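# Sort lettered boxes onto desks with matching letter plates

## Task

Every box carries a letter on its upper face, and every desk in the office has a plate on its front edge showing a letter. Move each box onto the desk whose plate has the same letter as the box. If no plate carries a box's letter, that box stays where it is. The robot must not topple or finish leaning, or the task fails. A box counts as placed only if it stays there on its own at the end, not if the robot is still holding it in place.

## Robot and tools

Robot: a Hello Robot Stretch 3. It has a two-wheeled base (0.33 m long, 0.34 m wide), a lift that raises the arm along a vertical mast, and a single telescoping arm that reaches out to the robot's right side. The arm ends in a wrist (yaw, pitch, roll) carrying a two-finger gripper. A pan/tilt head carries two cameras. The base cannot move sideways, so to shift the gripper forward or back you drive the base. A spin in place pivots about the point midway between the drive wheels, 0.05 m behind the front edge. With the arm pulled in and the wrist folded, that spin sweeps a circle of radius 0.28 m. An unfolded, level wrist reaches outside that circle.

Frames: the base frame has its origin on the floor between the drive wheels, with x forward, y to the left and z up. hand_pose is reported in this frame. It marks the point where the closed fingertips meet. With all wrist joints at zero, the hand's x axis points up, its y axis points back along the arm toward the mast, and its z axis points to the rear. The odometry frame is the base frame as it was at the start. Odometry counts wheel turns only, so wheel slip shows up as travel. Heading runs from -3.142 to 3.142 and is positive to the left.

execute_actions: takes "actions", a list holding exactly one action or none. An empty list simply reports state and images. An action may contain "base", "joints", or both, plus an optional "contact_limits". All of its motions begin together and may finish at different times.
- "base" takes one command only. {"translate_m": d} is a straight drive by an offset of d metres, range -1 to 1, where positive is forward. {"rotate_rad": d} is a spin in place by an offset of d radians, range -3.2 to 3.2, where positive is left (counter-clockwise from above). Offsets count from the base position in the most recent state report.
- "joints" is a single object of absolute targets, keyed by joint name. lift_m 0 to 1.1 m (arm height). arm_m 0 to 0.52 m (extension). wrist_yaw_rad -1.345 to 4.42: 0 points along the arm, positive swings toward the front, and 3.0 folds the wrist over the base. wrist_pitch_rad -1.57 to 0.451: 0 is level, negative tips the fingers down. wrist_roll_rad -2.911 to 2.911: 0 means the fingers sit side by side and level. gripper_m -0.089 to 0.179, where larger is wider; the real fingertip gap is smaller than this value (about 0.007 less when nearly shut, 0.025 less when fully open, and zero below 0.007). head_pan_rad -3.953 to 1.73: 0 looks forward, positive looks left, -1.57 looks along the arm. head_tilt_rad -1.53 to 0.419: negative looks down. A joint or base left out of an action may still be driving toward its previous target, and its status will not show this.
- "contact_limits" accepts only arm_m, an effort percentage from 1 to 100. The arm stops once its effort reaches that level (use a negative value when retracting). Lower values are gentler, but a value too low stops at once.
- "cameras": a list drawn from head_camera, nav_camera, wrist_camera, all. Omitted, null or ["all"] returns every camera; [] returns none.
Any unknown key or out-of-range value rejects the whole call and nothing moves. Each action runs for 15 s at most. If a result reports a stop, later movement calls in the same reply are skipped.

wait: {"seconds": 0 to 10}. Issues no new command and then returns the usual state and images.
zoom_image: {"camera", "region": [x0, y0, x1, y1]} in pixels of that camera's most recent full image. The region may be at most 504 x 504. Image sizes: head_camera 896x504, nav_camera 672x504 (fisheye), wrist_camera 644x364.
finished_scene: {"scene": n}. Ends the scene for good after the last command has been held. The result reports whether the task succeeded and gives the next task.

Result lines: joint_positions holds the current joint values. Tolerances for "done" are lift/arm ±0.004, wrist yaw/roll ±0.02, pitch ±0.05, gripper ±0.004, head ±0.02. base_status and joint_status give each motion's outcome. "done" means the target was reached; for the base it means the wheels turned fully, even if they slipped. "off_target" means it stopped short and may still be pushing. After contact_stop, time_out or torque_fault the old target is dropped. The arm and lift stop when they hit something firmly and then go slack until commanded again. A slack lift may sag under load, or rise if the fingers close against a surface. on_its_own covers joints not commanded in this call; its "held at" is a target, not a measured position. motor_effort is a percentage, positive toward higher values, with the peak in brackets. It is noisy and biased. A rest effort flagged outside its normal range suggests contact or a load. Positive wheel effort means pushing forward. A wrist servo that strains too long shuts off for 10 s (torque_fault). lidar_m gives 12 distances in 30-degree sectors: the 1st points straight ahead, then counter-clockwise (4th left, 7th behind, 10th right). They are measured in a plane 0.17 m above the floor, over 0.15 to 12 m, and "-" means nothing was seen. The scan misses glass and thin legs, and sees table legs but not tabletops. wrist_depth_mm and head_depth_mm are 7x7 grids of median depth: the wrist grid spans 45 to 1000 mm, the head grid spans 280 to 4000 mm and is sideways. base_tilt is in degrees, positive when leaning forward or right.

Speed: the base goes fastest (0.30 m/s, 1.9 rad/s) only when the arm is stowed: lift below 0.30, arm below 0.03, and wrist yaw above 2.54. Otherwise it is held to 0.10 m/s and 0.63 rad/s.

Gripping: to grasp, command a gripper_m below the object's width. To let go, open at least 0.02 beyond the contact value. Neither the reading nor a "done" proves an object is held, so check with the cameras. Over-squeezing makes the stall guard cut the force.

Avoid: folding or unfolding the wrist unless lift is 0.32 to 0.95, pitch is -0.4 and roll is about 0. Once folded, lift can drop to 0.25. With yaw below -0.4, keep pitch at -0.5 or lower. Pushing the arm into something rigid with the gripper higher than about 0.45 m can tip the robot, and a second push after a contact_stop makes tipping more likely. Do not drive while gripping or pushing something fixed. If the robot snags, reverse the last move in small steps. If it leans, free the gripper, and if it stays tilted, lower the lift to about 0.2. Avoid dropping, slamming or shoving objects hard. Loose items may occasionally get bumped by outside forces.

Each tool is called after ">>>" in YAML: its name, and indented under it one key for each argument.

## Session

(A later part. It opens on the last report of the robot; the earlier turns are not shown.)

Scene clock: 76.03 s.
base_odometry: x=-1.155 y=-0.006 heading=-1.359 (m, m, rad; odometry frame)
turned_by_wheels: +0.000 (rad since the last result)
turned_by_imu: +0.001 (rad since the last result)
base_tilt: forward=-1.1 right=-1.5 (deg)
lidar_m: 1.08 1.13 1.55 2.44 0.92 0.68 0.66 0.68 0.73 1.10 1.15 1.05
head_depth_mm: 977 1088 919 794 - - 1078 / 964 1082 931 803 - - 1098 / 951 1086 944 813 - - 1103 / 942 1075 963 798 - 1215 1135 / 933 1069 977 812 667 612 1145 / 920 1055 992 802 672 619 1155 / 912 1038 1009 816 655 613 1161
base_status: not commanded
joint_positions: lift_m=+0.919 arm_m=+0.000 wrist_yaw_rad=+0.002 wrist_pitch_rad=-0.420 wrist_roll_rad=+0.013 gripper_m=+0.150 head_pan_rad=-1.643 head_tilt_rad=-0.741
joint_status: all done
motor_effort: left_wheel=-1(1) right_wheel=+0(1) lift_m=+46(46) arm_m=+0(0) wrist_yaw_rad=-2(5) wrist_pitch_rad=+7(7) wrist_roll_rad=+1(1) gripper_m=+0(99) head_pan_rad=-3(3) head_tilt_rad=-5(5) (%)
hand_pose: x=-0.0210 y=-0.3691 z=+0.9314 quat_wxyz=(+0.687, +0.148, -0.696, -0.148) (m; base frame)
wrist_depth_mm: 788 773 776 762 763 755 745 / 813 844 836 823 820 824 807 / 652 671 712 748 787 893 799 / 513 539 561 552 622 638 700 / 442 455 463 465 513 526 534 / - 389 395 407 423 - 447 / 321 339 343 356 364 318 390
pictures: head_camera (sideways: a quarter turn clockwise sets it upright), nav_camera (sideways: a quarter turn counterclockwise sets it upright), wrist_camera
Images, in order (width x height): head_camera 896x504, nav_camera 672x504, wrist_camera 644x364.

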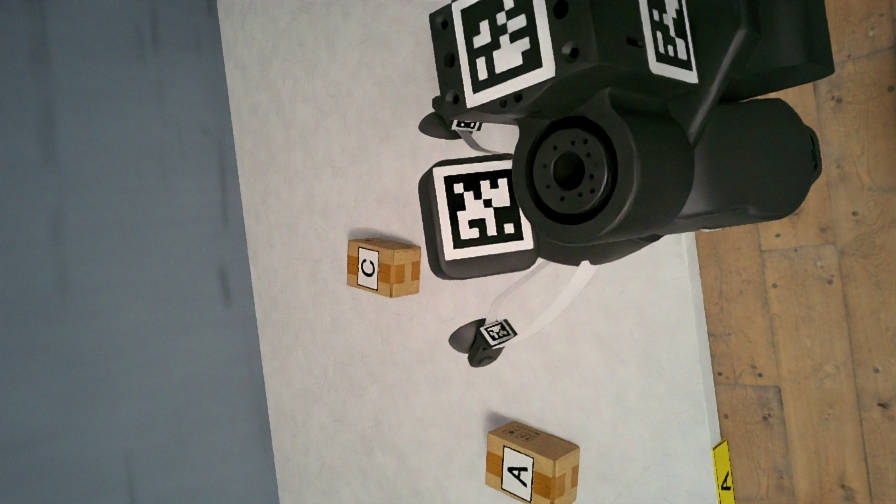

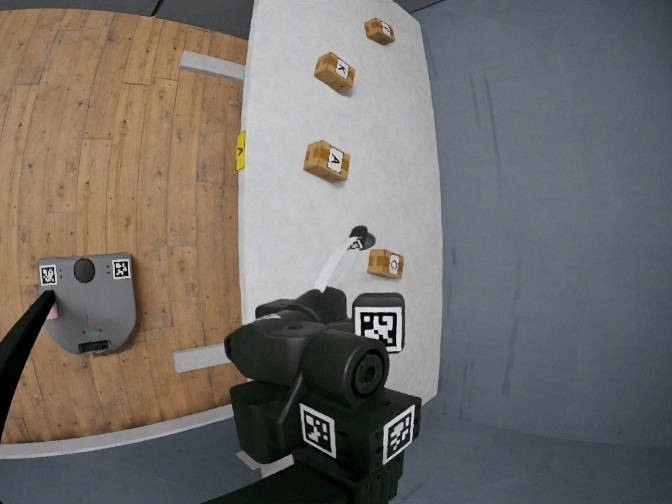

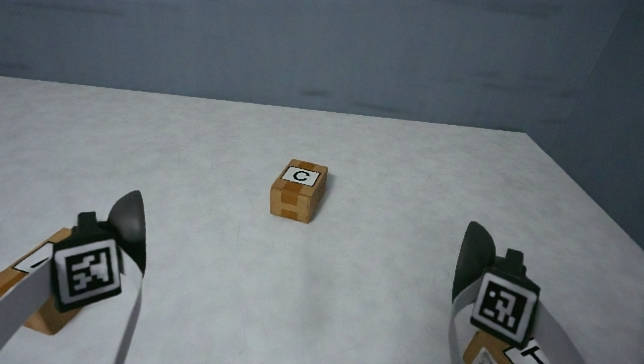

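>>> execute_actions:
  actions:
    - {"joints":{"lift_m":0.84,"arm_m":0.2}}
  cameras: ["head_camera","wrist_camera"]

Scene clock: 80.87 s.
base_odometry: x=-1.155 y=-0.006 heading=-1.359 (m, m, rad; odometry frame)
turned_by_wheels: +0.000 (rad since the last result)
turned_by_imu: +0.001 (rad since the last result)
base_tilt: forward=-1.1 right=-1.5 (deg)
lidar_m: 1.08 1.13 1.56 2.44 0.92 0.68 0.66 0.68 0.73 1.10 1.14 1.06
head_depth_mm: 976 1087 943 - - 1205 1108 / 964 1081 1001 - 645 1213 1118 / 951 1085 1018 - 654 1212 1128 / 942 1078 1021 - 658 1219 1134 / 933 1064 981 782 666 613 1142 / 924 1050 992 804 673 619 1151 / 912 1040 1005 815 656 613 1167
base_status: not commanded
joint_positions: lift_m=+0.841 arm_m=+0.200 wrist_yaw_rad=+0.001 wrist_pitch_rad=-0.420 wrist_roll_rad=+0.013 gripper_m=+0.150 head_pan_rad=-1.643 head_tilt_rad=-0.741
joint_status: all done
motor_effort: left_wheel=-1(1) right_wheel=+1(0) lift_m=+14(44) arm_m=+2(2) wrist_yaw_rad=-1(3) wrist_pitch_rad=+7(7) wrist_roll_rad=+1(1) gripper_m=+1(0) head_pan_rad=-3(3) head_tilt_rad=-5(5) (%)
hand_pose: x=-0.0213 y=-0.5689 z=+0.8530 quat_wxyz=(+0.687, +0.147, -0.696, -0.148) (m; base frame)
wrist_depth_mm: 612 605 598 590 586 593 591 / 623 627 637 637 636 641 625 / 501 516 549 571 609 649 674 / 393 418 434 446 464 494 511 / 336 349 338 313 381 405 410 / - 291 288 297 322 - 340 / 252 259 262 269 280 276 298
pictures: head_camera (sideways: a quarter turn clockwise sets it upright), wrist_camera
Images, in order (width x height): head_camera 896x504, wrist_camera 644x364.

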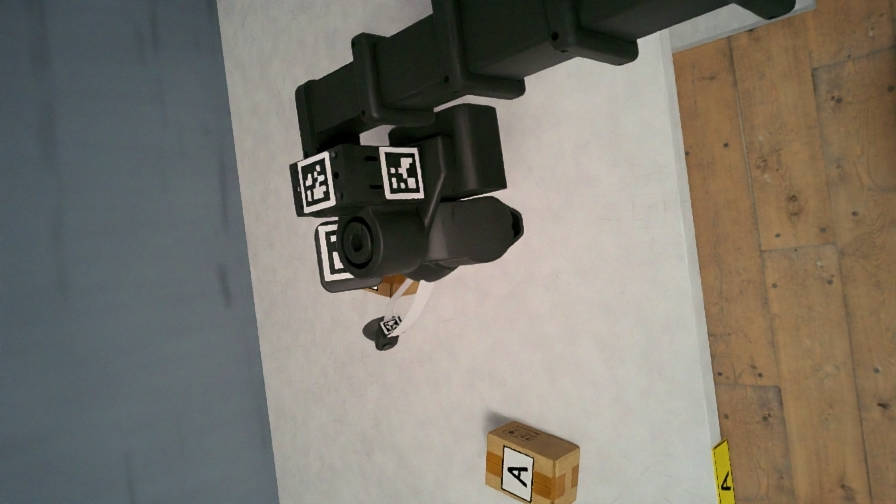

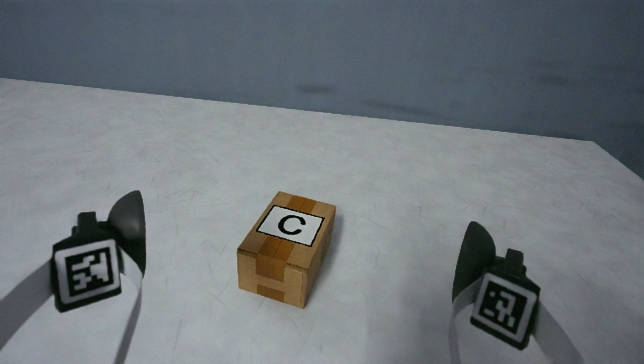

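>>> execute_actions:
  actions:
    - {"base":{"translate_m":0.015},"joints":{"lift_m":0.765,"arm_m":0.29}}
  cameras: ["nav_camera","wrist_camera"]

Scene clock: 86.40 s.
base_odometry: x=-1.151 y=-0.020 heading=-1.359 (m, m, rad; odometry frame)
turned_by_wheels: +0.000 (rad since the last result)
turned_by_imu: +0.001 (rad since the last result)
base_tilt: forward=-1.1 right=-1.5 (deg)
lidar_m: 1.06 1.11 1.53 2.49 0.94 0.70 0.67 0.70 0.74 1.10 1.14 1.05
head_depth_mm: 976 1087 916 768 - - 1086 / 963 1082 958 - 633 1220 1116 / 955 1087 1008 726 652 1212 1125 / 943 1080 1019 744 659 1214 1135 / 933 1062 979 790 667 615 1144 / 926 1053 996 801 673 617 1152 / 914 1042 1006 814 656 612 1166
base_status: done
joint_positions: lift_m=+0.766 arm_m=+0.290 wrist_yaw_rad=+0.001 wrist_pitch_rad=-0.420 wrist_roll_rad=+0.013 gripper_m=+0.150 head_pan_rad=-1.643 head_tilt_rad=-0.741
joint_status: all done
motor_effort: left_wheel=-2(3) right_wheel=+0(4) lift_m=+13(14) arm_m=+2(2) wrist_yaw_rad=-1(2) wrist_pitch_rad=+7(7) wrist_roll_rad=+1(1) gripper_m=+0(0) head_pan_rad=-3(3) head_tilt_rad=-6(6) (%)
hand_pose: x=-0.0213 y=-0.6589 z=+0.7780 quat_wxyz=(+0.687, +0.147, -0.696, -0.148) (m; base frame)
wrist_depth_mm: 519 524 517 514 505 494 506 / 452 487 539 548 547 541 543 / 346 363 383 405 429 461 491 / 284 293 302 315 330 347 368 / 240 243 244 185 270 288 290 / - 206 164 159 229 - 243 / 178 182 178 166 196 196 210
pictures: nav_camera (sideways: a quarter turn counterclockwise sets it upright), wrist_camera
Images, in order (width x height): nav_camera 672x504, wrist_camera 644x364.

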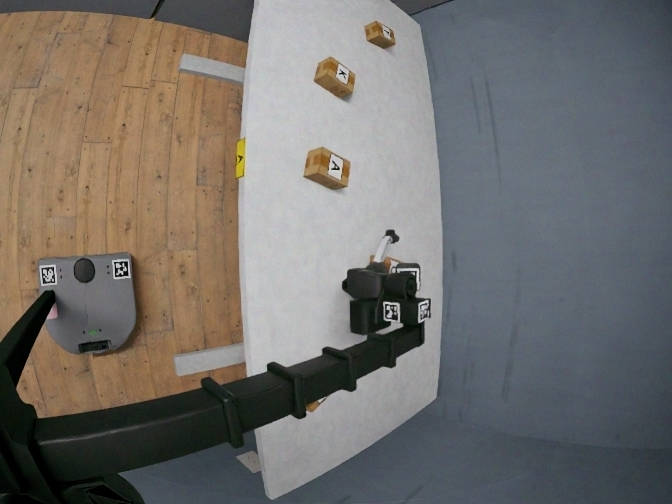

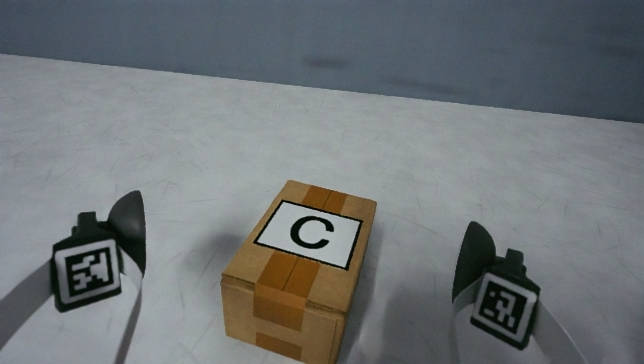

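>>> execute_actions:
  actions:
    - {"joints":{"lift_m":0.725,"arm_m":0.30}}
  cameras: ["wrist_camera"]

>>> execute_actions:
  actions:
    - {"joints":{"gripper_m":0.02}}
  cameras: ["wrist_camera"]

Scene clock: 89.80 s.
base_odometry: x=-1.151 y=-0.020 heading=-1.359 (m, m, rad; odometry frame)
turned_by_wheels: +0.000 (rad since the last result)
turned_by_imu: +0.001 (rad since the last result)
base_tilt: forward=-1.1 right=-1.5 (deg)
lidar_m: 1.06 1.11 1.54 2.49 0.94 0.70 0.67 0.70 0.74 1.10 1.14 1.05
head_depth_mm: 974 1084 916 753 637 - 1087 / 967 1080 932 789 628 1218 1116 / 953 1086 975 - 653 1211 1126 / 942 1082 993 754 659 1215 1137 / 933 1066 974 775 667 612 1145 / 920 1052 992 803 674 617 1158 / 914 1042 1007 812 654 611 1166
base_status: not commanded
joint_positions: lift_m=+0.726 arm_m=+0.300 wrist_yaw_rad=+0.001 wrist_pitch_rad=-0.420 wrist_roll_rad=+0.013 gripper_m=+0.150 head_pan_rad=-1.643 head_tilt_rad=-0.741
joint_status: all done
motor_effort: left_wheel=-2(1) right_wheel=+0(0) lift_m=+14(12) arm_m=+2(2) wrist_yaw_rad=-2(1) wrist_pitch_rad=+7(7) wrist_roll_rad=+1(1) gripper_m=+1(0) head_pan_rad=-3(3) head_tilt_rad=-5(5) (%)
hand_pose: x=-0.0213 y=-0.6689 z=+0.7380 quat_wxyz=(+0.687, +0.147, -0.696, -0.148) (m; base frame)
wrist_depth_mm: 496 505 507 513 499 487 496 / 352 379 400 432 469 526 533 / 270 279 297 312 330 354 379 / 217 228 222 157 248 270 284 / 188 190 131 129 207 223 227 / - 159 143 126 177 - 189 / 138 141 144 142 152 152 163
pictures: wrist_camera
Images, in order (width x height): wrist_camera 644x364.

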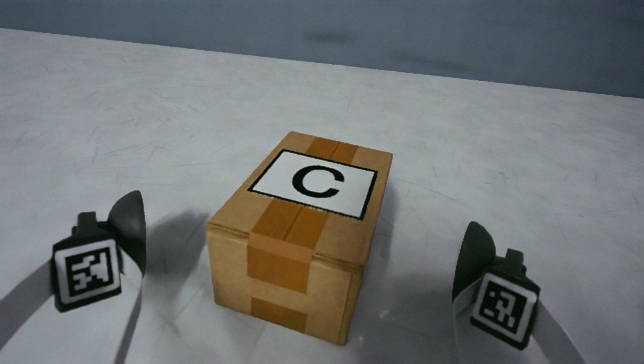

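Scene clock: 91.60 s.
base_odometry: x=-1.151 y=-0.020 heading=-1.359 (m, m, rad; odometry frame)
turned_by_wheels: +0.000 (rad since the last result)
turned_by_imu: +0.000 (rad since the last result)
base_tilt: forward=-1.2 right=-1.5 (deg)
lidar_m: 1.07 1.11 1.53 2.49 0.94 0.69 0.67 0.70 0.74 1.10 1.15 1.04
head_depth_mm: 977 1084 915 754 636 - 1085 / 965 1084 935 789 626 1221 1121 / 952 1086 976 - 651 1208 1131 / 942 1078 991 747 659 1214 1135 / 929 1064 977 793 667 613 1143 / 927 1054 993 803 672 617 1156 / 914 1040 1010 812 655 611 1164
base_status: not commanded
joint_positions: lift_m=+0.726 arm_m=+0.300 wrist_yaw_rad=+0.001 wrist_pitch_rad=-0.417 wrist_roll_rad=+0.013 gripper_m=+0.021 head_pan_rad=-1.643 head_tilt_rad=-0.741
joint_status: all done
motor_effort: left_wheel=-2(2) right_wheel=+0(0) lift_m=+14(14) arm_m=+2(2) wrist_yaw_rad=-1(2) wrist_pitch_rad=+6(7) wrist_roll_rad=+1(1) gripper_m=-28(100) head_pan_rad=-3(3) head_tilt_rad=-6(5) (%)
hand_pose: x=-0.0213 y=-0.6692 z=+0.7386 quat_wxyz=(+0.688, +0.146, -0.696, -0.147) (m; base frame)
wrist_depth_mm: 497 501 507 504 509 490 496 / 356 379 408 438 474 519 522 / 273 284 300 316 335 355 379 / 219 228 233 156 248 270 282 / 183 188 129 128 210 220 227 / 158 159 139 126 - 184 189 / 141 141 145 142 150 159 162
pictures: wrist_camera
Images, in order (width x height): wrist_camera 644x364.

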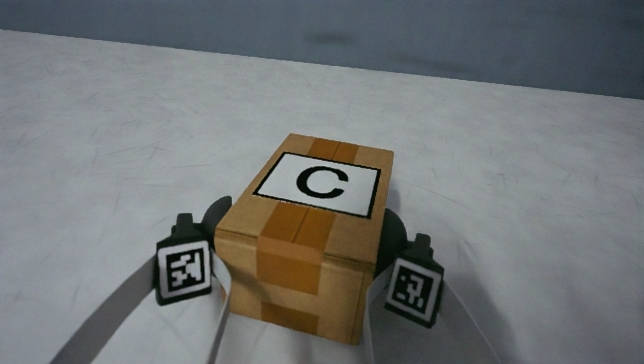

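>>> execute_actions:
  actions:
    - {"joints":{"lift_m":0.8,"gripper_m":0.01}}
  cameras: []

>>> execute_actions:
  actions:
    - {"joints":{"lift_m":0.82,"arm_m":0,"wrist_yaw_rad":2.75}}
  cameras: ["wrist_camera"]

>>> execute_actions:
  actions:
    - {"base":{"rotate_rad":1.244},"joints":{"lift_m":0.28,"head_pan_rad":0,"head_tilt_rad":-0.6}}
  cameras: []

>>> execute_actions:
  actions:
    - {"base":{"translate_m":1.0}}
  cameras: []

>>> execute_actions:
  actions:
    - {"base":{"translate_m":1.0}}
  cameras: ["nav_camera","wrist_camera"]

Scene clock: 97.53 s.
base_odometry: x=-1.151 y=-0.020 heading=-1.359 (m, m, rad; odometry frame)
turned_by_wheels: +0.000 (rad since the last result)
turned_by_imu: +0.001 (rad since the last result)
base_tilt: forward=-1.2 right=-1.5 (deg)
lidar_m: 1.06 1.11 1.54 2.49 0.94 0.69 0.67 0.70 0.74 1.10 1.15 1.05
head_depth_mm: 974 1085 917 776 - 1209 1093 / 965 1083 974 - 644 1212 1118 / 952 1085 - 743 653 1214 1123 / 945 1077 1056 753 659 1217 1138 / 933 1066 983 793 668 614 1142 / 922 1055 993 803 675 617 1154 / 912 1039 1009 813 656 612 1160
base_status: not commanded
joint_positions: lift_m=+0.799 arm_m=+0.300 wrist_yaw_rad=+0.001 wrist_pitch_rad=-0.422 wrist_roll_rad=+0.013 gripper_m=+0.015 head_pan_rad=-1.643 head_tilt_rad=-0.741
joint_status: gripper_m off_target (ended at +0.015, target +0.010); the others done
motor_effort: left_wheel=-1(2) right_wheel=+1(0) lift_m=+47(47) arm_m=+1(2) wrist_yaw_rad=-1(1) wrist_pitch_rad=+8(8) wrist_roll_rad=+1(1) gripper_m=-30(100) head_pan_rad=-3(2) head_tilt_rad=-5(5) (%)
hand_pose: x=-0.0213 y=-0.6686 z=+0.8109 quat_wxyz=(+0.687, +0.148, -0.695, -0.149) (m; base frame)
wrist_depth_mm: 505 508 503 501 513 503 499 / 540 536 548 544 532 540 528 / 409 430 446 472 510 567 563 / 333 341 355 156 374 408 431 / 279 286 129 128 321 326 340 / 238 247 139 126 - 280 284 / 215 214 218 214 230 243 246
pictures: none
No camera images: the call's "cameras" was empty. Leave "cameras" out to get every camera's image.

Scene clock: 100.97 s.
base_odometry: x=-1.151 y=-0.020 heading=-1.359 (m, m, rad; odometry frame)
turned_by_wheels: +0.000 (rad since the last result)
turned_by_imu: +0.001 (rad since the last result)
base_tilt: forward=-1.2 right=-1.5 (deg)
lidar_m: 1.06 1.11 1.53 2.49 0.94 0.69 0.67 0.70 0.74 1.10 1.15 1.05
head_depth_mm: 977 1085 917 753 640 - 1091 / 965 1084 933 763 658 - 1100 / 951 1084 947 773 651 - - / 942 1079 963 782 662 - 1134 / 931 1067 977 793 667 607 1141 / 921 1052 992 805 675 617 1148 / 913 1038 1007 811 655 612 1166
base_status: not commanded
joint_positions: lift_m=+0.819 arm_m=+0.000 wrist_yaw_rad=+2.748 wrist_pitch_rad=-0.423 wrist_roll_rad=+0.013 gripper_m=+0.029 head_pan_rad=-1.643 head_tilt_rad=-0.741
joint_status: all done
on_its_own: gripper_m is held at +0.028, not at your +0.010, by its stall guard, which is not easing now
motor_effort: left_wheel=-2(2) right_wheel=+0(0) lift_m=+46(50) arm_m=-1(2) wrist_yaw_rad=+3(6) wrist_pitch_rad=+8(8) wrist_roll_rad=+1(1) gripper_m=-23(30) head_pan_rad=-3(3) head_tilt_rad=-6(5) (%)
hand_pose: x=+0.0646 y=+0.0615 z=+0.8309 quat_wxyz=(+0.281, +0.711, +0.009, +0.645) (m; base frame)
wrist_depth_mm: - - - - - - 880 / - - - - - - 918 / - - - - - - 961 / - - - 157 - - 949 / - - 129 128 - - 952 / - - 138 126 - - - / - 951 958 944 - - -
pictures: wrist_camera
Images, in order (width x height): wrist_camera 644x364.

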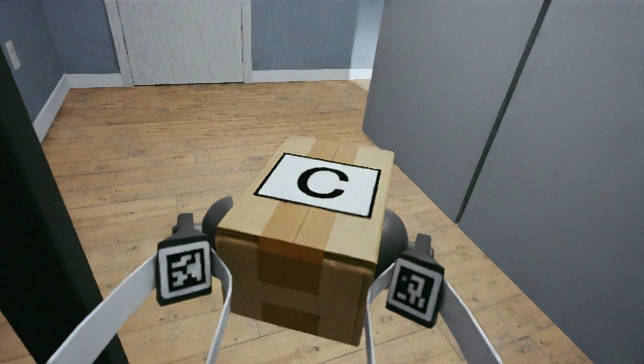

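Scene clock: 106.70 s.
base_odometry: x=-1.151 y=-0.020 heading=-0.116 (m, m, rad; odometry frame)
turned_by_wheels: +1.244 (rad since the last result)
turned_by_imu: +1.258 (rad since the last result)
base_tilt: forward=-1.2 right=-1.5 (deg)
lidar_m: 1.99 1.47 0.80 0.67 0.67 0.75 0.74 1.10 1.04 1.07 1.07 1.20
head_depth_mm: 1498 1624 1764 1845 1591 1346 1156 / 2532 2799 2390 1996 1607 1354 1169 / 2480 2766 2656 2017 1631 1369 1178 / 2386 2647 2726 2058 1651 1380 1189 / 2311 2549 2692 2091 1668 1397 1202 / 2206 2448 2615 2124 1697 1406 1212 / 2141 2381 2587 2165 1707 1430 1218
base_status: done
joint_positions: lift_m=+0.281 arm_m=+0.000 wrist_yaw_rad=+2.748 wrist_pitch_rad=-0.423 wrist_roll_rad=+0.013 gripper_m=+0.029 head_pan_rad=-0.007 head_tilt_rad=-0.606
joint_status: all done
on_its_own: gripper_m is held at +0.028, not at your +0.010, by its stall guard, which is not easing now
motor_effort: left_wheel=-2(5) right_wheel=+1(4) lift_m=+14(50) arm_m=-1(1) wrist_yaw_rad=+2(2) wrist_pitch_rad=+8(8) wrist_roll_rad=+1(1) gripper_m=-23(23) head_pan_rad=+4(37) head_tilt_rad=+3(22) (%)
hand_pose: x=+0.0646 y=+0.0615 z=+0.2923 quat_wxyz=(+0.281, +0.711, +0.009, +0.645) (m; base frame)
wrist_depth_mm: 553 607 729 841 - - - / 585 641 769 925 - - - / 618 677 827 905 - - - / 643 656 676 156 716 791 847 / - 562 129 128 622 630 675 / - 493 135 126 - 527 563 / - - 421 419 453 466 476
pictures: none
No camera images: the call's "cameras" was empty. Leave "cameras" out to get every camera's image.

Scene clock: 111.73 s.
base_odometry: x=-0.158 y=-0.136 heading=-0.116 (m, m, rad; odometry frame)
turned_by_wheels: +0.000 (rad since the last result)
turned_by_imu: +0.007 (rad since the last result)
base_tilt: forward=-1.0 right=-1.5 (deg)
lidar_m: 1.70 1.70 1.16 0.97 0.97 1.10 1.73 1.66 0.91 0.77 0.77 0.87
head_depth_mm: 1697 1907 2190 1964 1599 1341 1161 / 1633 1831 2108 1998 1612 1355 1163 / 1578 1764 2005 2018 1642 1364 1181 / 1528 1699 1920 2055 1655 1385 1190 / 1484 1639 1836 1989 1673 1394 1199 / 1409 1555 1737 1934 1693 1414 1214 / 1369 1501 1669 1888 1719 1435 1220
base_status: done
joint_positions: lift_m=+0.281 arm_m=+0.000 wrist_yaw_rad=+2.748 wrist_pitch_rad=-0.423 wrist_roll_rad=+0.013 gripper_m=+0.029 head_pan_rad=-0.007 head_tilt_rad=-0.605
joint_status: not commanded
on_its_own: gripper_m is held at +0.028, not at your +0.010, by its stall guard, which is not easing now
motor_effort: left_wheel=-1(10) right_wheel=+1(6) lift_m=+14(15) arm_m=-1(1) wrist_yaw_rad=+2(2) wrist_pitch_rad=+8(8) wrist_roll_rad=+1(1) gripper_m=-23(23) head_pan_rad=+3(3) head_tilt_rad=+3(4) (%)
hand_pose: x=+0.0645 y=+0.0615 z=+0.2923 quat_wxyz=(+0.281, +0.711, +0.009, +0.645) (m; base frame)
wrist_depth_mm: 774 877 - - - - - / 807 947 - - - - - / 803 819 854 917 - - - / 647 679 695 157 717 797 839 / - 560 129 128 609 629 668 / - 486 135 127 - 543 564 / - - 417 422 452 470 469
pictures: none
No camera images: the call's "cameras" was empty. Leave "cameras" out to get every camera's image.

Scene clock: 116.83 s.
base_odometry: x=+0.835 y=-0.251 heading=-0.116 (m, m, rad; odometry frame)
turned_by_wheels: +0.000 (rad since the last result)
turned_by_imu: +0.007 (rad since the last result)
base_tilt: forward=-1.0 right=-1.7 (deg)
lidar_m: 0.76 0.73 0.84 1.27 1.27 1.44 2.42 1.01 0.56 0.51 1.63 0.90
head_depth_mm: 726 818 935 1102 1330 1340 1162 / 700 787 893 1042 1241 1349 1163 / 676 756 856 990 1168 1333 1181 / 653 726 817 939 1101 1293 1185 / 631 699 787 900 1041 1226 1205 / 606 675 756 856 967 1132 1211 / 593 652 716 792 915 1075 1196
base_status: done
joint_positions: lift_m=+0.281 arm_m=+0.000 wrist_yaw_rad=+2.749 wrist_pitch_rad=-0.423 wrist_roll_rad=+0.013 gripper_m=+0.029 head_pan_rad=-0.007 head_tilt_rad=-0.605
joint_status: not commanded
on_its_own: gripper_m is held at +0.028, not at your +0.010, by its stall guard, which is not easing now
motor_effort: left_wheel=-1(7) right_wheel=+1(6) lift_m=+15(14) arm_m=-1(1) wrist_yaw_rad=+2(2) wrist_pitch_rad=+8(8) wrist_roll_rad=+1(1) gripper_m=-23(23) head_pan_rad=+4(4) head_tilt_rad=+3(3) (%)
hand_pose: x=+0.0645 y=+0.0615 z=+0.2923 quat_wxyz=(+0.281, +0.711, +0.009, +0.645) (m; base frame)
wrist_depth_mm: - - - - 832 668 553 / - - - - 849 688 585 / 787 840 872 943 886 732 586 / 645 663 671 158 726 724 612 / - 556 129 127 624 639 635 / - 482 136 127 - 547 560 / - - 426 414 449 466 471
pictures: nav_camera (sideways: a quarter turn counterclockwise sets it upright), wrist_camera
Images, in order (width x height): nav_camera 672x504, wrist_camera 644x364.

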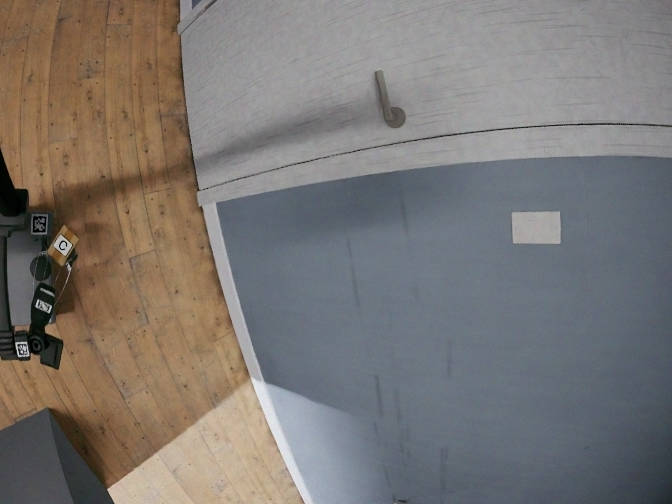

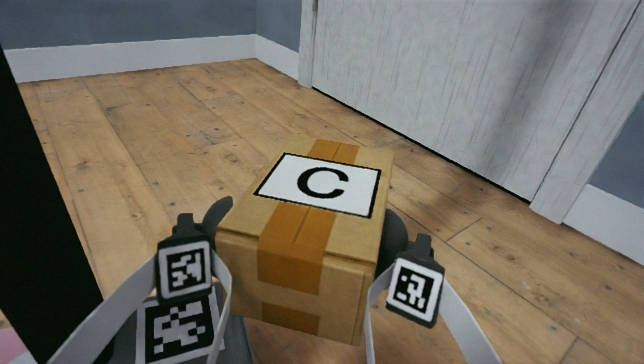

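>>> execute_actions:
  actions:
    - {"base":{"rotate_rad":-1.04}}
  cameras: []

>>> execute_actions:
  actions:
    - {"base":{"translate_m":1.0}}
  cameras: []

>>> execute_actions:
  actions:
    - {"base":{"translate_m":0.3}}
  cameras: []

>>> execute_actions:
  actions:
    - {"base":{"rotate_rad":-1.6}}
  cameras: []

>>> execute_actions:
  actions:
    - {"base":{"translate_m":1.0}}
  cameras: []

>>> execute_actions:
  actions:
    - {"base":{"translate_m":1.0}}
  cameras: ["nav_camera","head_camera"]

Scene clock: 123.20 s.
base_odometry: x=+0.835 y=-0.251 heading=-1.156 (m, m, rad; odometry frame)
turned_by_wheels: -1.040 (rad since the last result)
turned_by_imu: -1.046 (rad since the last result)
base_tilt: forward=-1.1 right=-1.6 (deg)
lidar_m: 1.60 0.90 0.76 0.73 0.85 1.27 1.27 1.44 2.43 0.99 0.56 0.52
head_depth_mm: 2861 3094 2572 1973 1595 1294 1143 / 2835 3196 2622 1990 1606 1360 1166 / 2987 3152 2656 2037 1627 1368 1176 / 2935 2809 2720 2058 1655 1383 1190 / 2200 2250 2315 2076 1672 1391 1202 / 1649 1682 1735 1783 1639 1415 1209 / 1322 1369 1394 1421 1442 1386 1223
base_status: done
joint_positions: lift_m=+0.281 arm_m=+0.000 wrist_yaw_rad=+2.749 wrist_pitch_rad=-0.423 wrist_roll_rad=+0.013 gripper_m=+0.029 head_pan_rad=-0.007 head_tilt_rad=-0.605
joint_status: not commanded
on_its_own: gripper_m is held at +0.028, not at your +0.010, by its stall guard, which is not easing now
motor_effort: left_wheel=+1(10) right_wheel=-2(6) lift_m=+15(15) arm_m=-1(2) wrist_yaw_rad=+1(2) wrist_pitch_rad=+8(7) wrist_roll_rad=+1(1) gripper_m=-23(23) head_pan_rad=+3(3) head_tilt_rad=+2(3) (%)
hand_pose: x=+0.0645 y=+0.0615 z=+0.2923 quat_wxyz=(+0.281, +0.711, +0.009, +0.645) (m; base frame)
wrist_depth_mm: 656 683 697 758 754 784 822 / 696 741 759 807 836 863 900 / 756 796 826 849 893 924 - / 645 656 665 157 737 791 837 / - 564 129 127 618 645 664 / - 488 135 127 - 545 552 / - - 418 411 444 477 481
pictures: none
No camera images: the call's "cameras" was empty. Leave "cameras" out to get every camera's image.

Scene clock: 128.30 s.
base_odometry: x=+1.239 y=-1.166 heading=-1.156 (m, m, rad; odometry frame)
turned_by_wheels: +0.000 (rad since the last result)
turned_by_imu: +0.008 (rad since the last result)
base_tilt: forward=-1.2 right=-1.5 (deg)
lidar_m: 1.09 0.61 0.53 0.53 0.60 1.02 2.24 0.52 0.44 2.82 2.55 1.97
head_depth_mm: 1980 2247 2403 1960 1593 1338 1157 / 2099 2327 2487 1986 1610 1350 1170 / 2143 2350 1993 2019 1638 1370 1176 / 2102 2207 2044 2016 1656 1378 1190 / 1484 1528 1568 1636 1578 1401 1201 / 1101 1146 1145 1209 1245 1265 1186 / 901 917 932 966 984 1003 1027
base_status: done
joint_positions: lift_m=+0.281 arm_m=+0.000 wrist_yaw_rad=+2.749 wrist_pitch_rad=-0.423 wrist_roll_rad=+0.013 gripper_m=+0.029 head_pan_rad=-0.007 head_tilt_rad=-0.605
joint_status: not commanded
on_its_own: gripper_m is held at +0.028, not at your +0.010, by its stall guard, which is not easing now
motor_effort: left_wheel=+2(10) right_wheel=-2(4) lift_m=+15(15) arm_m=-2(1) wrist_yaw_rad=+2(3) wrist_pitch_rad=+8(8) wrist_roll_rad=+1(1) gripper_m=-23(23) head_pan_rad=+3(4) head_tilt_rad=+3(3) (%)
hand_pose: x=+0.0644 y=+0.0615 z=+0.2923 quat_wxyz=(+0.281, +0.711, +0.009, +0.645) (m; base frame)
wrist_depth_mm: 484 494 511 531 541 564 589 / 512 540 549 572 597 624 636 / 570 570 602 601 645 690 702 / 602 616 633 157 693 721 754 / - 562 129 128 617 624 658 / - 489 135 126 - 542 563 / - - 420 413 460 462 481
pictures: none
No camera images: the call's "cameras" was empty. Leave "cameras" out to get every camera's image.

Scene clock: 131.03 s.
base_odometry: x=+1.360 y=-1.441 heading=-1.156 (m, m, rad; odometry frame)
turned_by_wheels: +0.000 (rad since the last result)
turned_by_imu: +0.003 (rad since the last result)
base_tilt: forward=-1.1 right=-1.7 (deg)
lidar_m: 0.94 0.53 0.45 0.45 0.52 0.88 2.53 0.62 1.44 2.89 2.36 1.71
head_depth_mm: 1798 2023 2270 1954 1599 1347 1156 / 1859 2062 2210 1878 1610 1352 1164 / 1891 2114 1758 1874 1632 1370 1177 / 1826 1912 1801 1891 1650 1383 1191 / 1265 1303 1349 1393 1438 1359 1201 / 965 954 975 1039 1065 1096 1115 / 770 787 801 800 844 865 884
base_status: done
joint_positions: lift_m=+0.281 arm_m=+0.000 wrist_yaw_rad=+2.749 wrist_pitch_rad=-0.423 wrist_roll_rad=+0.013 gripper_m=+0.029 head_pan_rad=-0.007 head_tilt_rad=-0.605
joint_status: not commanded
on_its_own: gripper_m is held at +0.028, not at your +0.010, by its stall guard, which is not easing now
motor_effort: left_wheel=+0(10) right_wheel=-1(4) lift_m=+15(15) arm_m=-1(1) wrist_yaw_rad=+2(1) wrist_pitch_rad=+8(8) wrist_roll_rad=+1(1) gripper_m=-23(23) head_pan_rad=+4(4) head_tilt_rad=+3(3) (%)
hand_pose: x=+0.0644 y=+0.0615 z=+0.2923 quat_wxyz=(+0.281, +0.711, +0.009, +0.645) (m; base frame)
wrist_depth_mm: 417 426 446 460 475 500 517 / 450 459 481 498 520 548 563 / 495 513 519 527 573 592 627 / 528 548 551 157 606 651 692 / - 552 129 128 607 651 669 / - 486 135 127 - 542 557 / - - 419 421 447 473 480
pictures: none
No camera images: the call's "cameras" was empty. Leave "cameras" out to get every camera's image.

Scene clock: 133.47 s.
base_odometry: x=+1.360 y=-1.441 heading=-2.755 (m, m, rad; odometry frame)
turned_by_wheels: -1.600 (rad since the last result)
turned_by_imu: -1.609 (rad since the last result)
base_tilt: forward=-1.1 right=-1.5 (deg)
lidar_m: 3.13 2.37 1.80 1.00 0.54 0.45 0.45 0.51 0.84 2.54 0.62 0.62
head_depth_mm: 2706 2930 2378 1967 1590 1342 1159 / 2661 3018 2591 1993 1612 1352 1173 / 2744 3148 2672 2020 1637 1366 1180 / 2749 3205 2721 2054 1650 1384 1185 / 2856 3197 2767 2080 1679 1404 1202 / 2887 3230 2831 2129 1706 1414 1210 / 2979 3376 2857 2145 1711 1419 1220
base_status: done
joint_positions: lift_m=+0.281 arm_m=+0.000 wrist_yaw_rad=+2.749 wrist_pitch_rad=-0.423 wrist_roll_rad=+0.013 gripper_m=+0.029 head_pan_rad=-0.007 head_tilt_rad=-0.605
joint_status: not commanded
on_its_own: gripper_m is held at +0.028, not at your +0.010, by its stall guard, which is not easing now
motor_effort: left_wheel=+2(10) right_wheel=-2(7) lift_m=+15(15) arm_m=+0(1) wrist_yaw_rad=+1(2) wrist_pitch_rad=+8(8) wrist_roll_rad=+1(1) gripper_m=-24(23) head_pan_rad=+3(3) head_tilt_rad=+3(3) (%)
hand_pose: x=+0.0644 y=+0.0615 z=+0.2923 quat_wxyz=(+0.281, +0.711, +0.009, +0.645) (m; base frame)
wrist_depth_mm: 831 - - - - - - / 845 - - - - - - / 807 820 880 915 948 - - / 649 653 682 157 713 792 796 / - 547 129 127 632 627 667 / - 485 135 126 - 539 557 / - - 427 416 450 471 477
pictures: none
No camera images: the call's "cameras" was empty. Leave "cameras" out to get every camera's image.

Scene clock: 138.57 s.
base_odometry: x=+0.433 y=-1.818 heading=-2.755 (m, m, rad; odometry frame)
turned_by_wheels: +0.000 (rad since the last result)
turned_by_imu: +0.008 (rad since the last result)
base_tilt: forward=-1.0 right=-1.4 (deg)
lidar_m: 2.15 2.16 1.68 1.40 1.70 1.43 1.43 0.70 0.80 0.89 0.69 1.46
head_depth_mm: 1919 1752 2288 1957 1588 1346 1157 / 1943 1819 2383 1996 1613 1361 1170 / 1972 1877 2420 2032 1647 1366 1178 / 2009 1908 2487 2047 1656 1385 1191 / 2035 1986 2548 2102 1681 1397 1202 / 2074 2020 2518 2107 1695 1410 1208 / 2100 1971 2624 2158 1725 1421 1217
base_status: done
joint_positions: lift_m=+0.281 arm_m=+0.000 wrist_yaw_rad=+2.749 wrist_pitch_rad=-0.423 wrist_roll_rad=+0.013 gripper_m=+0.029 head_pan_rad=-0.007 head_tilt_rad=-0.605
joint_status: not commanded
on_its_own: gripper_m is held at +0.028, not at your +0.010, by its stall guard, which is not easing now
motor_effort: left_wheel=+1(10) right_wheel=-1(4) lift_m=+15(14) arm_m=-1(1) wrist_yaw_rad=+2(2) wrist_pitch_rad=+8(7) wrist_roll_rad=+1(1) gripper_m=-23(23) head_pan_rad=+3(3) head_tilt_rad=+2(3) (%)
hand_pose: x=+0.0644 y=+0.0615 z=+0.2923 quat_wxyz=(+0.281, +0.711, +0.009, +0.645) (m; base frame)
wrist_depth_mm: - - - - - - - / - - - - - - - / 804 844 870 919 954 - - / 644 675 691 157 722 776 828 / - 557 129 128 617 644 674 / - 490 135 126 - 537 563 / - - 417 418 453 461 474
pictures: none
No camera images: the call's "cameras" was empty. Leave "cameras" out to get every camera's image.

Scene clock: 143.67 s.
base_odometry: x=-0.493 y=-2.194 heading=-2.755 (m, m, rad; odometry frame)
turned_by_wheels: +0.000 (rad since the last result)
turned_by_imu: +0.008 (rad since the last result)
base_tilt: forward=-1.1 right=-1.5 (deg)
lidar_m: 1.37 1.20 1.81 1.41 2.05 2.28 2.41 0.92 0.90 0.86 0.88 1.03
head_depth_mm: 1101 1223 1146 876 1473 1334 1165 / 1115 1252 1167 890 1527 1353 1165 / 1134 1273 1192 904 1548 1358 1178 / 1153 1301 1209 916 1565 1385 1191 / 1174 1323 1239 933 1588 1401 1199 / 1199 1347 1267 948 1637 1411 1206 / 1220 1372 1290 962 1561 1426 1223
base_status: done
joint_positions: lift_m=+0.281 arm_m=+0.000 wrist_yaw_rad=+2.749 wrist_pitch_rad=-0.423 wrist_roll_rad=+0.013 gripper_m=+0.029 head_pan_rad=-0.007 head_tilt_rad=-0.605
joint_status: not commanded
on_its_own: gripper_m is held at +0.028, not at your +0.010, by its stall guard, which is not easing now
motor_effort: left_wheel=+0(7) right_wheel=-1(4) lift_m=+14(14) arm_m=-1(1) wrist_yaw_rad=+1(2) wrist_pitch_rad=+8(8) wrist_roll_rad=+1(1) gripper_m=-23(23) head_pan_rad=+3(3) head_tilt_rad=+3(3) (%)
hand_pose: x=+0.0644 y=+0.0615 z=+0.2923 quat_wxyz=(+0.281, +0.711, +0.009, +0.645) (m; base frame)
wrist_depth_mm: - - - - - - - / - - - - - - - / 804 835 888 906 963 976 - / 667 645 693 156 737 773 813 / - 560 129 127 621 652 666 / - 488 135 126 - 537 549 / - - 421 418 440 460 474
pictures: head_camera (sideways: a quarter turn clockwise sets it upright), nav_camera (sideways: a quarter turn counterclockwise sets it upright)
Images, in order (width x height): head_camera 896x504, nav_camera 672x504.

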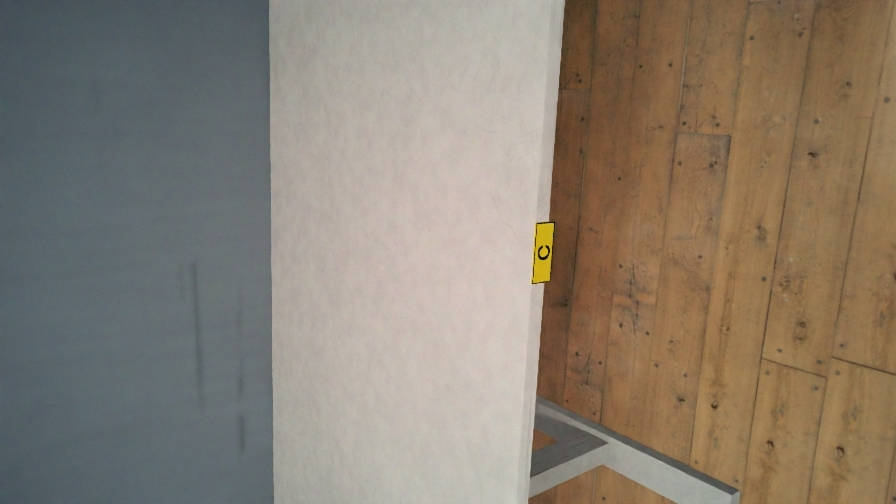

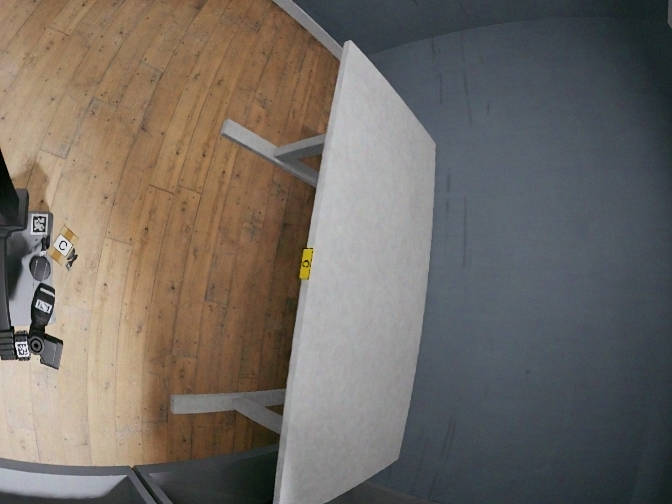

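>>> execute_actions:
  actions:
    - {"base":{"rotate_rad":1.33},"joints":{"lift_m":0.78,"head_pan_rad":-1.6}}
  cameras: []

>>> execute_actions:
  actions:
    - {"joints":{"wrist_yaw_rad":0,"arm_m":0.45}}
  cameras: ["nav_camera","wrist_camera"]

Scene clock: 151.73 s.
base_odometry: x=-0.493 y=-2.194 heading=-1.425 (m, m, rad; odometry frame)
turned_by_wheels: +1.330 (rad since the last result)
turned_by_imu: +1.345 (rad since the last result)
base_tilt: forward=-1.3 right=-1.5 (deg)
lidar_m: 1.47 1.41 2.09 2.41 1.75 0.91 1.23 0.86 1.03 1.36 1.20 1.88
head_depth_mm: 1168 1307 1143 878 1430 1336 - / 1155 1291 1164 892 1564 1357 - / 1149 1288 1193 902 1546 1373 - / 1139 1276 1213 921 1567 1386 - / 1135 1267 1234 932 1547 1399 1203 / 1127 1261 1268 949 1545 1409 1210 / 1119 1248 1297 962 840 1426 1219
base_status: done
joint_positions: lift_m=+0.779 arm_m=+0.000 wrist_yaw_rad=+2.749 wrist_pitch_rad=-0.423 wrist_roll_rad=+0.013 gripper_m=+0.029 head_pan_rad=-1.593 head_tilt_rad=-0.605
joint_status: all done
on_its_own: gripper_m is held at +0.028, not at your +0.010, by its stall guard, which is not easing now
motor_effort: left_wheel=-2(10) right_wheel=+1(6) lift_m=+46(51) arm_m=-1(1) wrist_yaw_rad=+2(1) wrist_pitch_rad=+8(8) wrist_roll_rad=+0(1) gripper_m=-23(23) head_pan_rad=-3(38) head_tilt_rad=+3(3) (%)
hand_pose: x=+0.0644 y=+0.0615 z=+0.7907 quat_wxyz=(+0.281, +0.711, +0.009, +0.645) (m; base frame)
wrist_depth_mm: - - - - - - - / - - - - - - - / - - - - - - - / - - - 156 - - - / - - 129 128 - - - / - - 138 127 - - - / - 897 899 917 - - -
pictures: none
No camera images: the call's "cameras" was empty. Leave "cameras" out to get every camera's image.

Scene clock: 156.23 s.
base_odometry: x=-0.493 y=-2.194 heading=-1.426 (m, m, rad; odometry frame)
turned_by_wheels: +0.000 (rad since the last result)
turned_by_imu: +0.001 (rad since the last result)
base_tilt: forward=-1.1 right=-1.5 (deg)
lidar_m: 1.47 1.41 2.10 2.41 1.75 0.91 1.23 0.87 1.03 1.36 1.20 1.88
head_depth_mm: 1164 1307 1142 902 - - 1140 / 1160 1294 1217 866 1539 1357 1166 / 1152 1289 1303 851 1553 1364 1176 / 1144 1275 1273 885 1557 1387 1191 / 1138 1268 1242 931 1548 1399 1198 / 1124 1254 1272 947 1550 1419 1210 / 1122 1248 1297 964 839 1428 1226
base_status: not commanded
joint_positions: lift_m=+0.779 arm_m=+0.450 wrist_yaw_rad=+0.001 wrist_pitch_rad=-0.423 wrist_roll_rad=+0.013 gripper_m=+0.029 head_pan_rad=-1.593 head_tilt_rad=-0.605
joint_status: all done
on_its_own: gripper_m is held at +0.028, not at your +0.010, by its stall guard, which is not easing now
motor_effort: left_wheel=-1(1) right_wheel=+1(1) lift_m=+47(46) arm_m=+2(2) wrist_yaw_rad=-1(7) wrist_pitch_rad=+8(8) wrist_roll_rad=+1(1) gripper_m=-23(24) head_pan_rad=-3(3) head_tilt_rad=+3(3) (%)
hand_pose: x=-0.0213 y=-0.8185 z=+0.7907 quat_wxyz=(+0.687, +0.148, -0.695, -0.150) (m; base frame)
wrist_depth_mm: 600 607 609 611 595 615 600 / 479 516 550 590 636 644 630 / 365 390 408 424 458 486 523 / 299 309 314 156 338 369 384 / 248 259 129 128 288 298 311 / 216 222 138 126 - 251 258 / 193 192 197 193 208 217 222
pictures: nav_camera (sideways: a quarter turn counterclockwise sets it upright), wrist_camera
Images, in order (width x height): nav_camera 672x504, wrist_camera 644x364.

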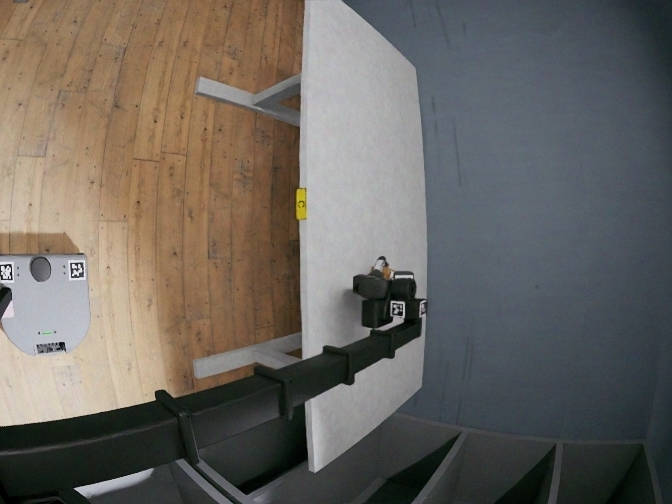

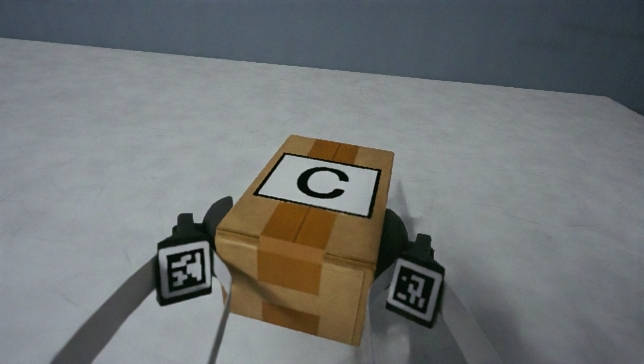

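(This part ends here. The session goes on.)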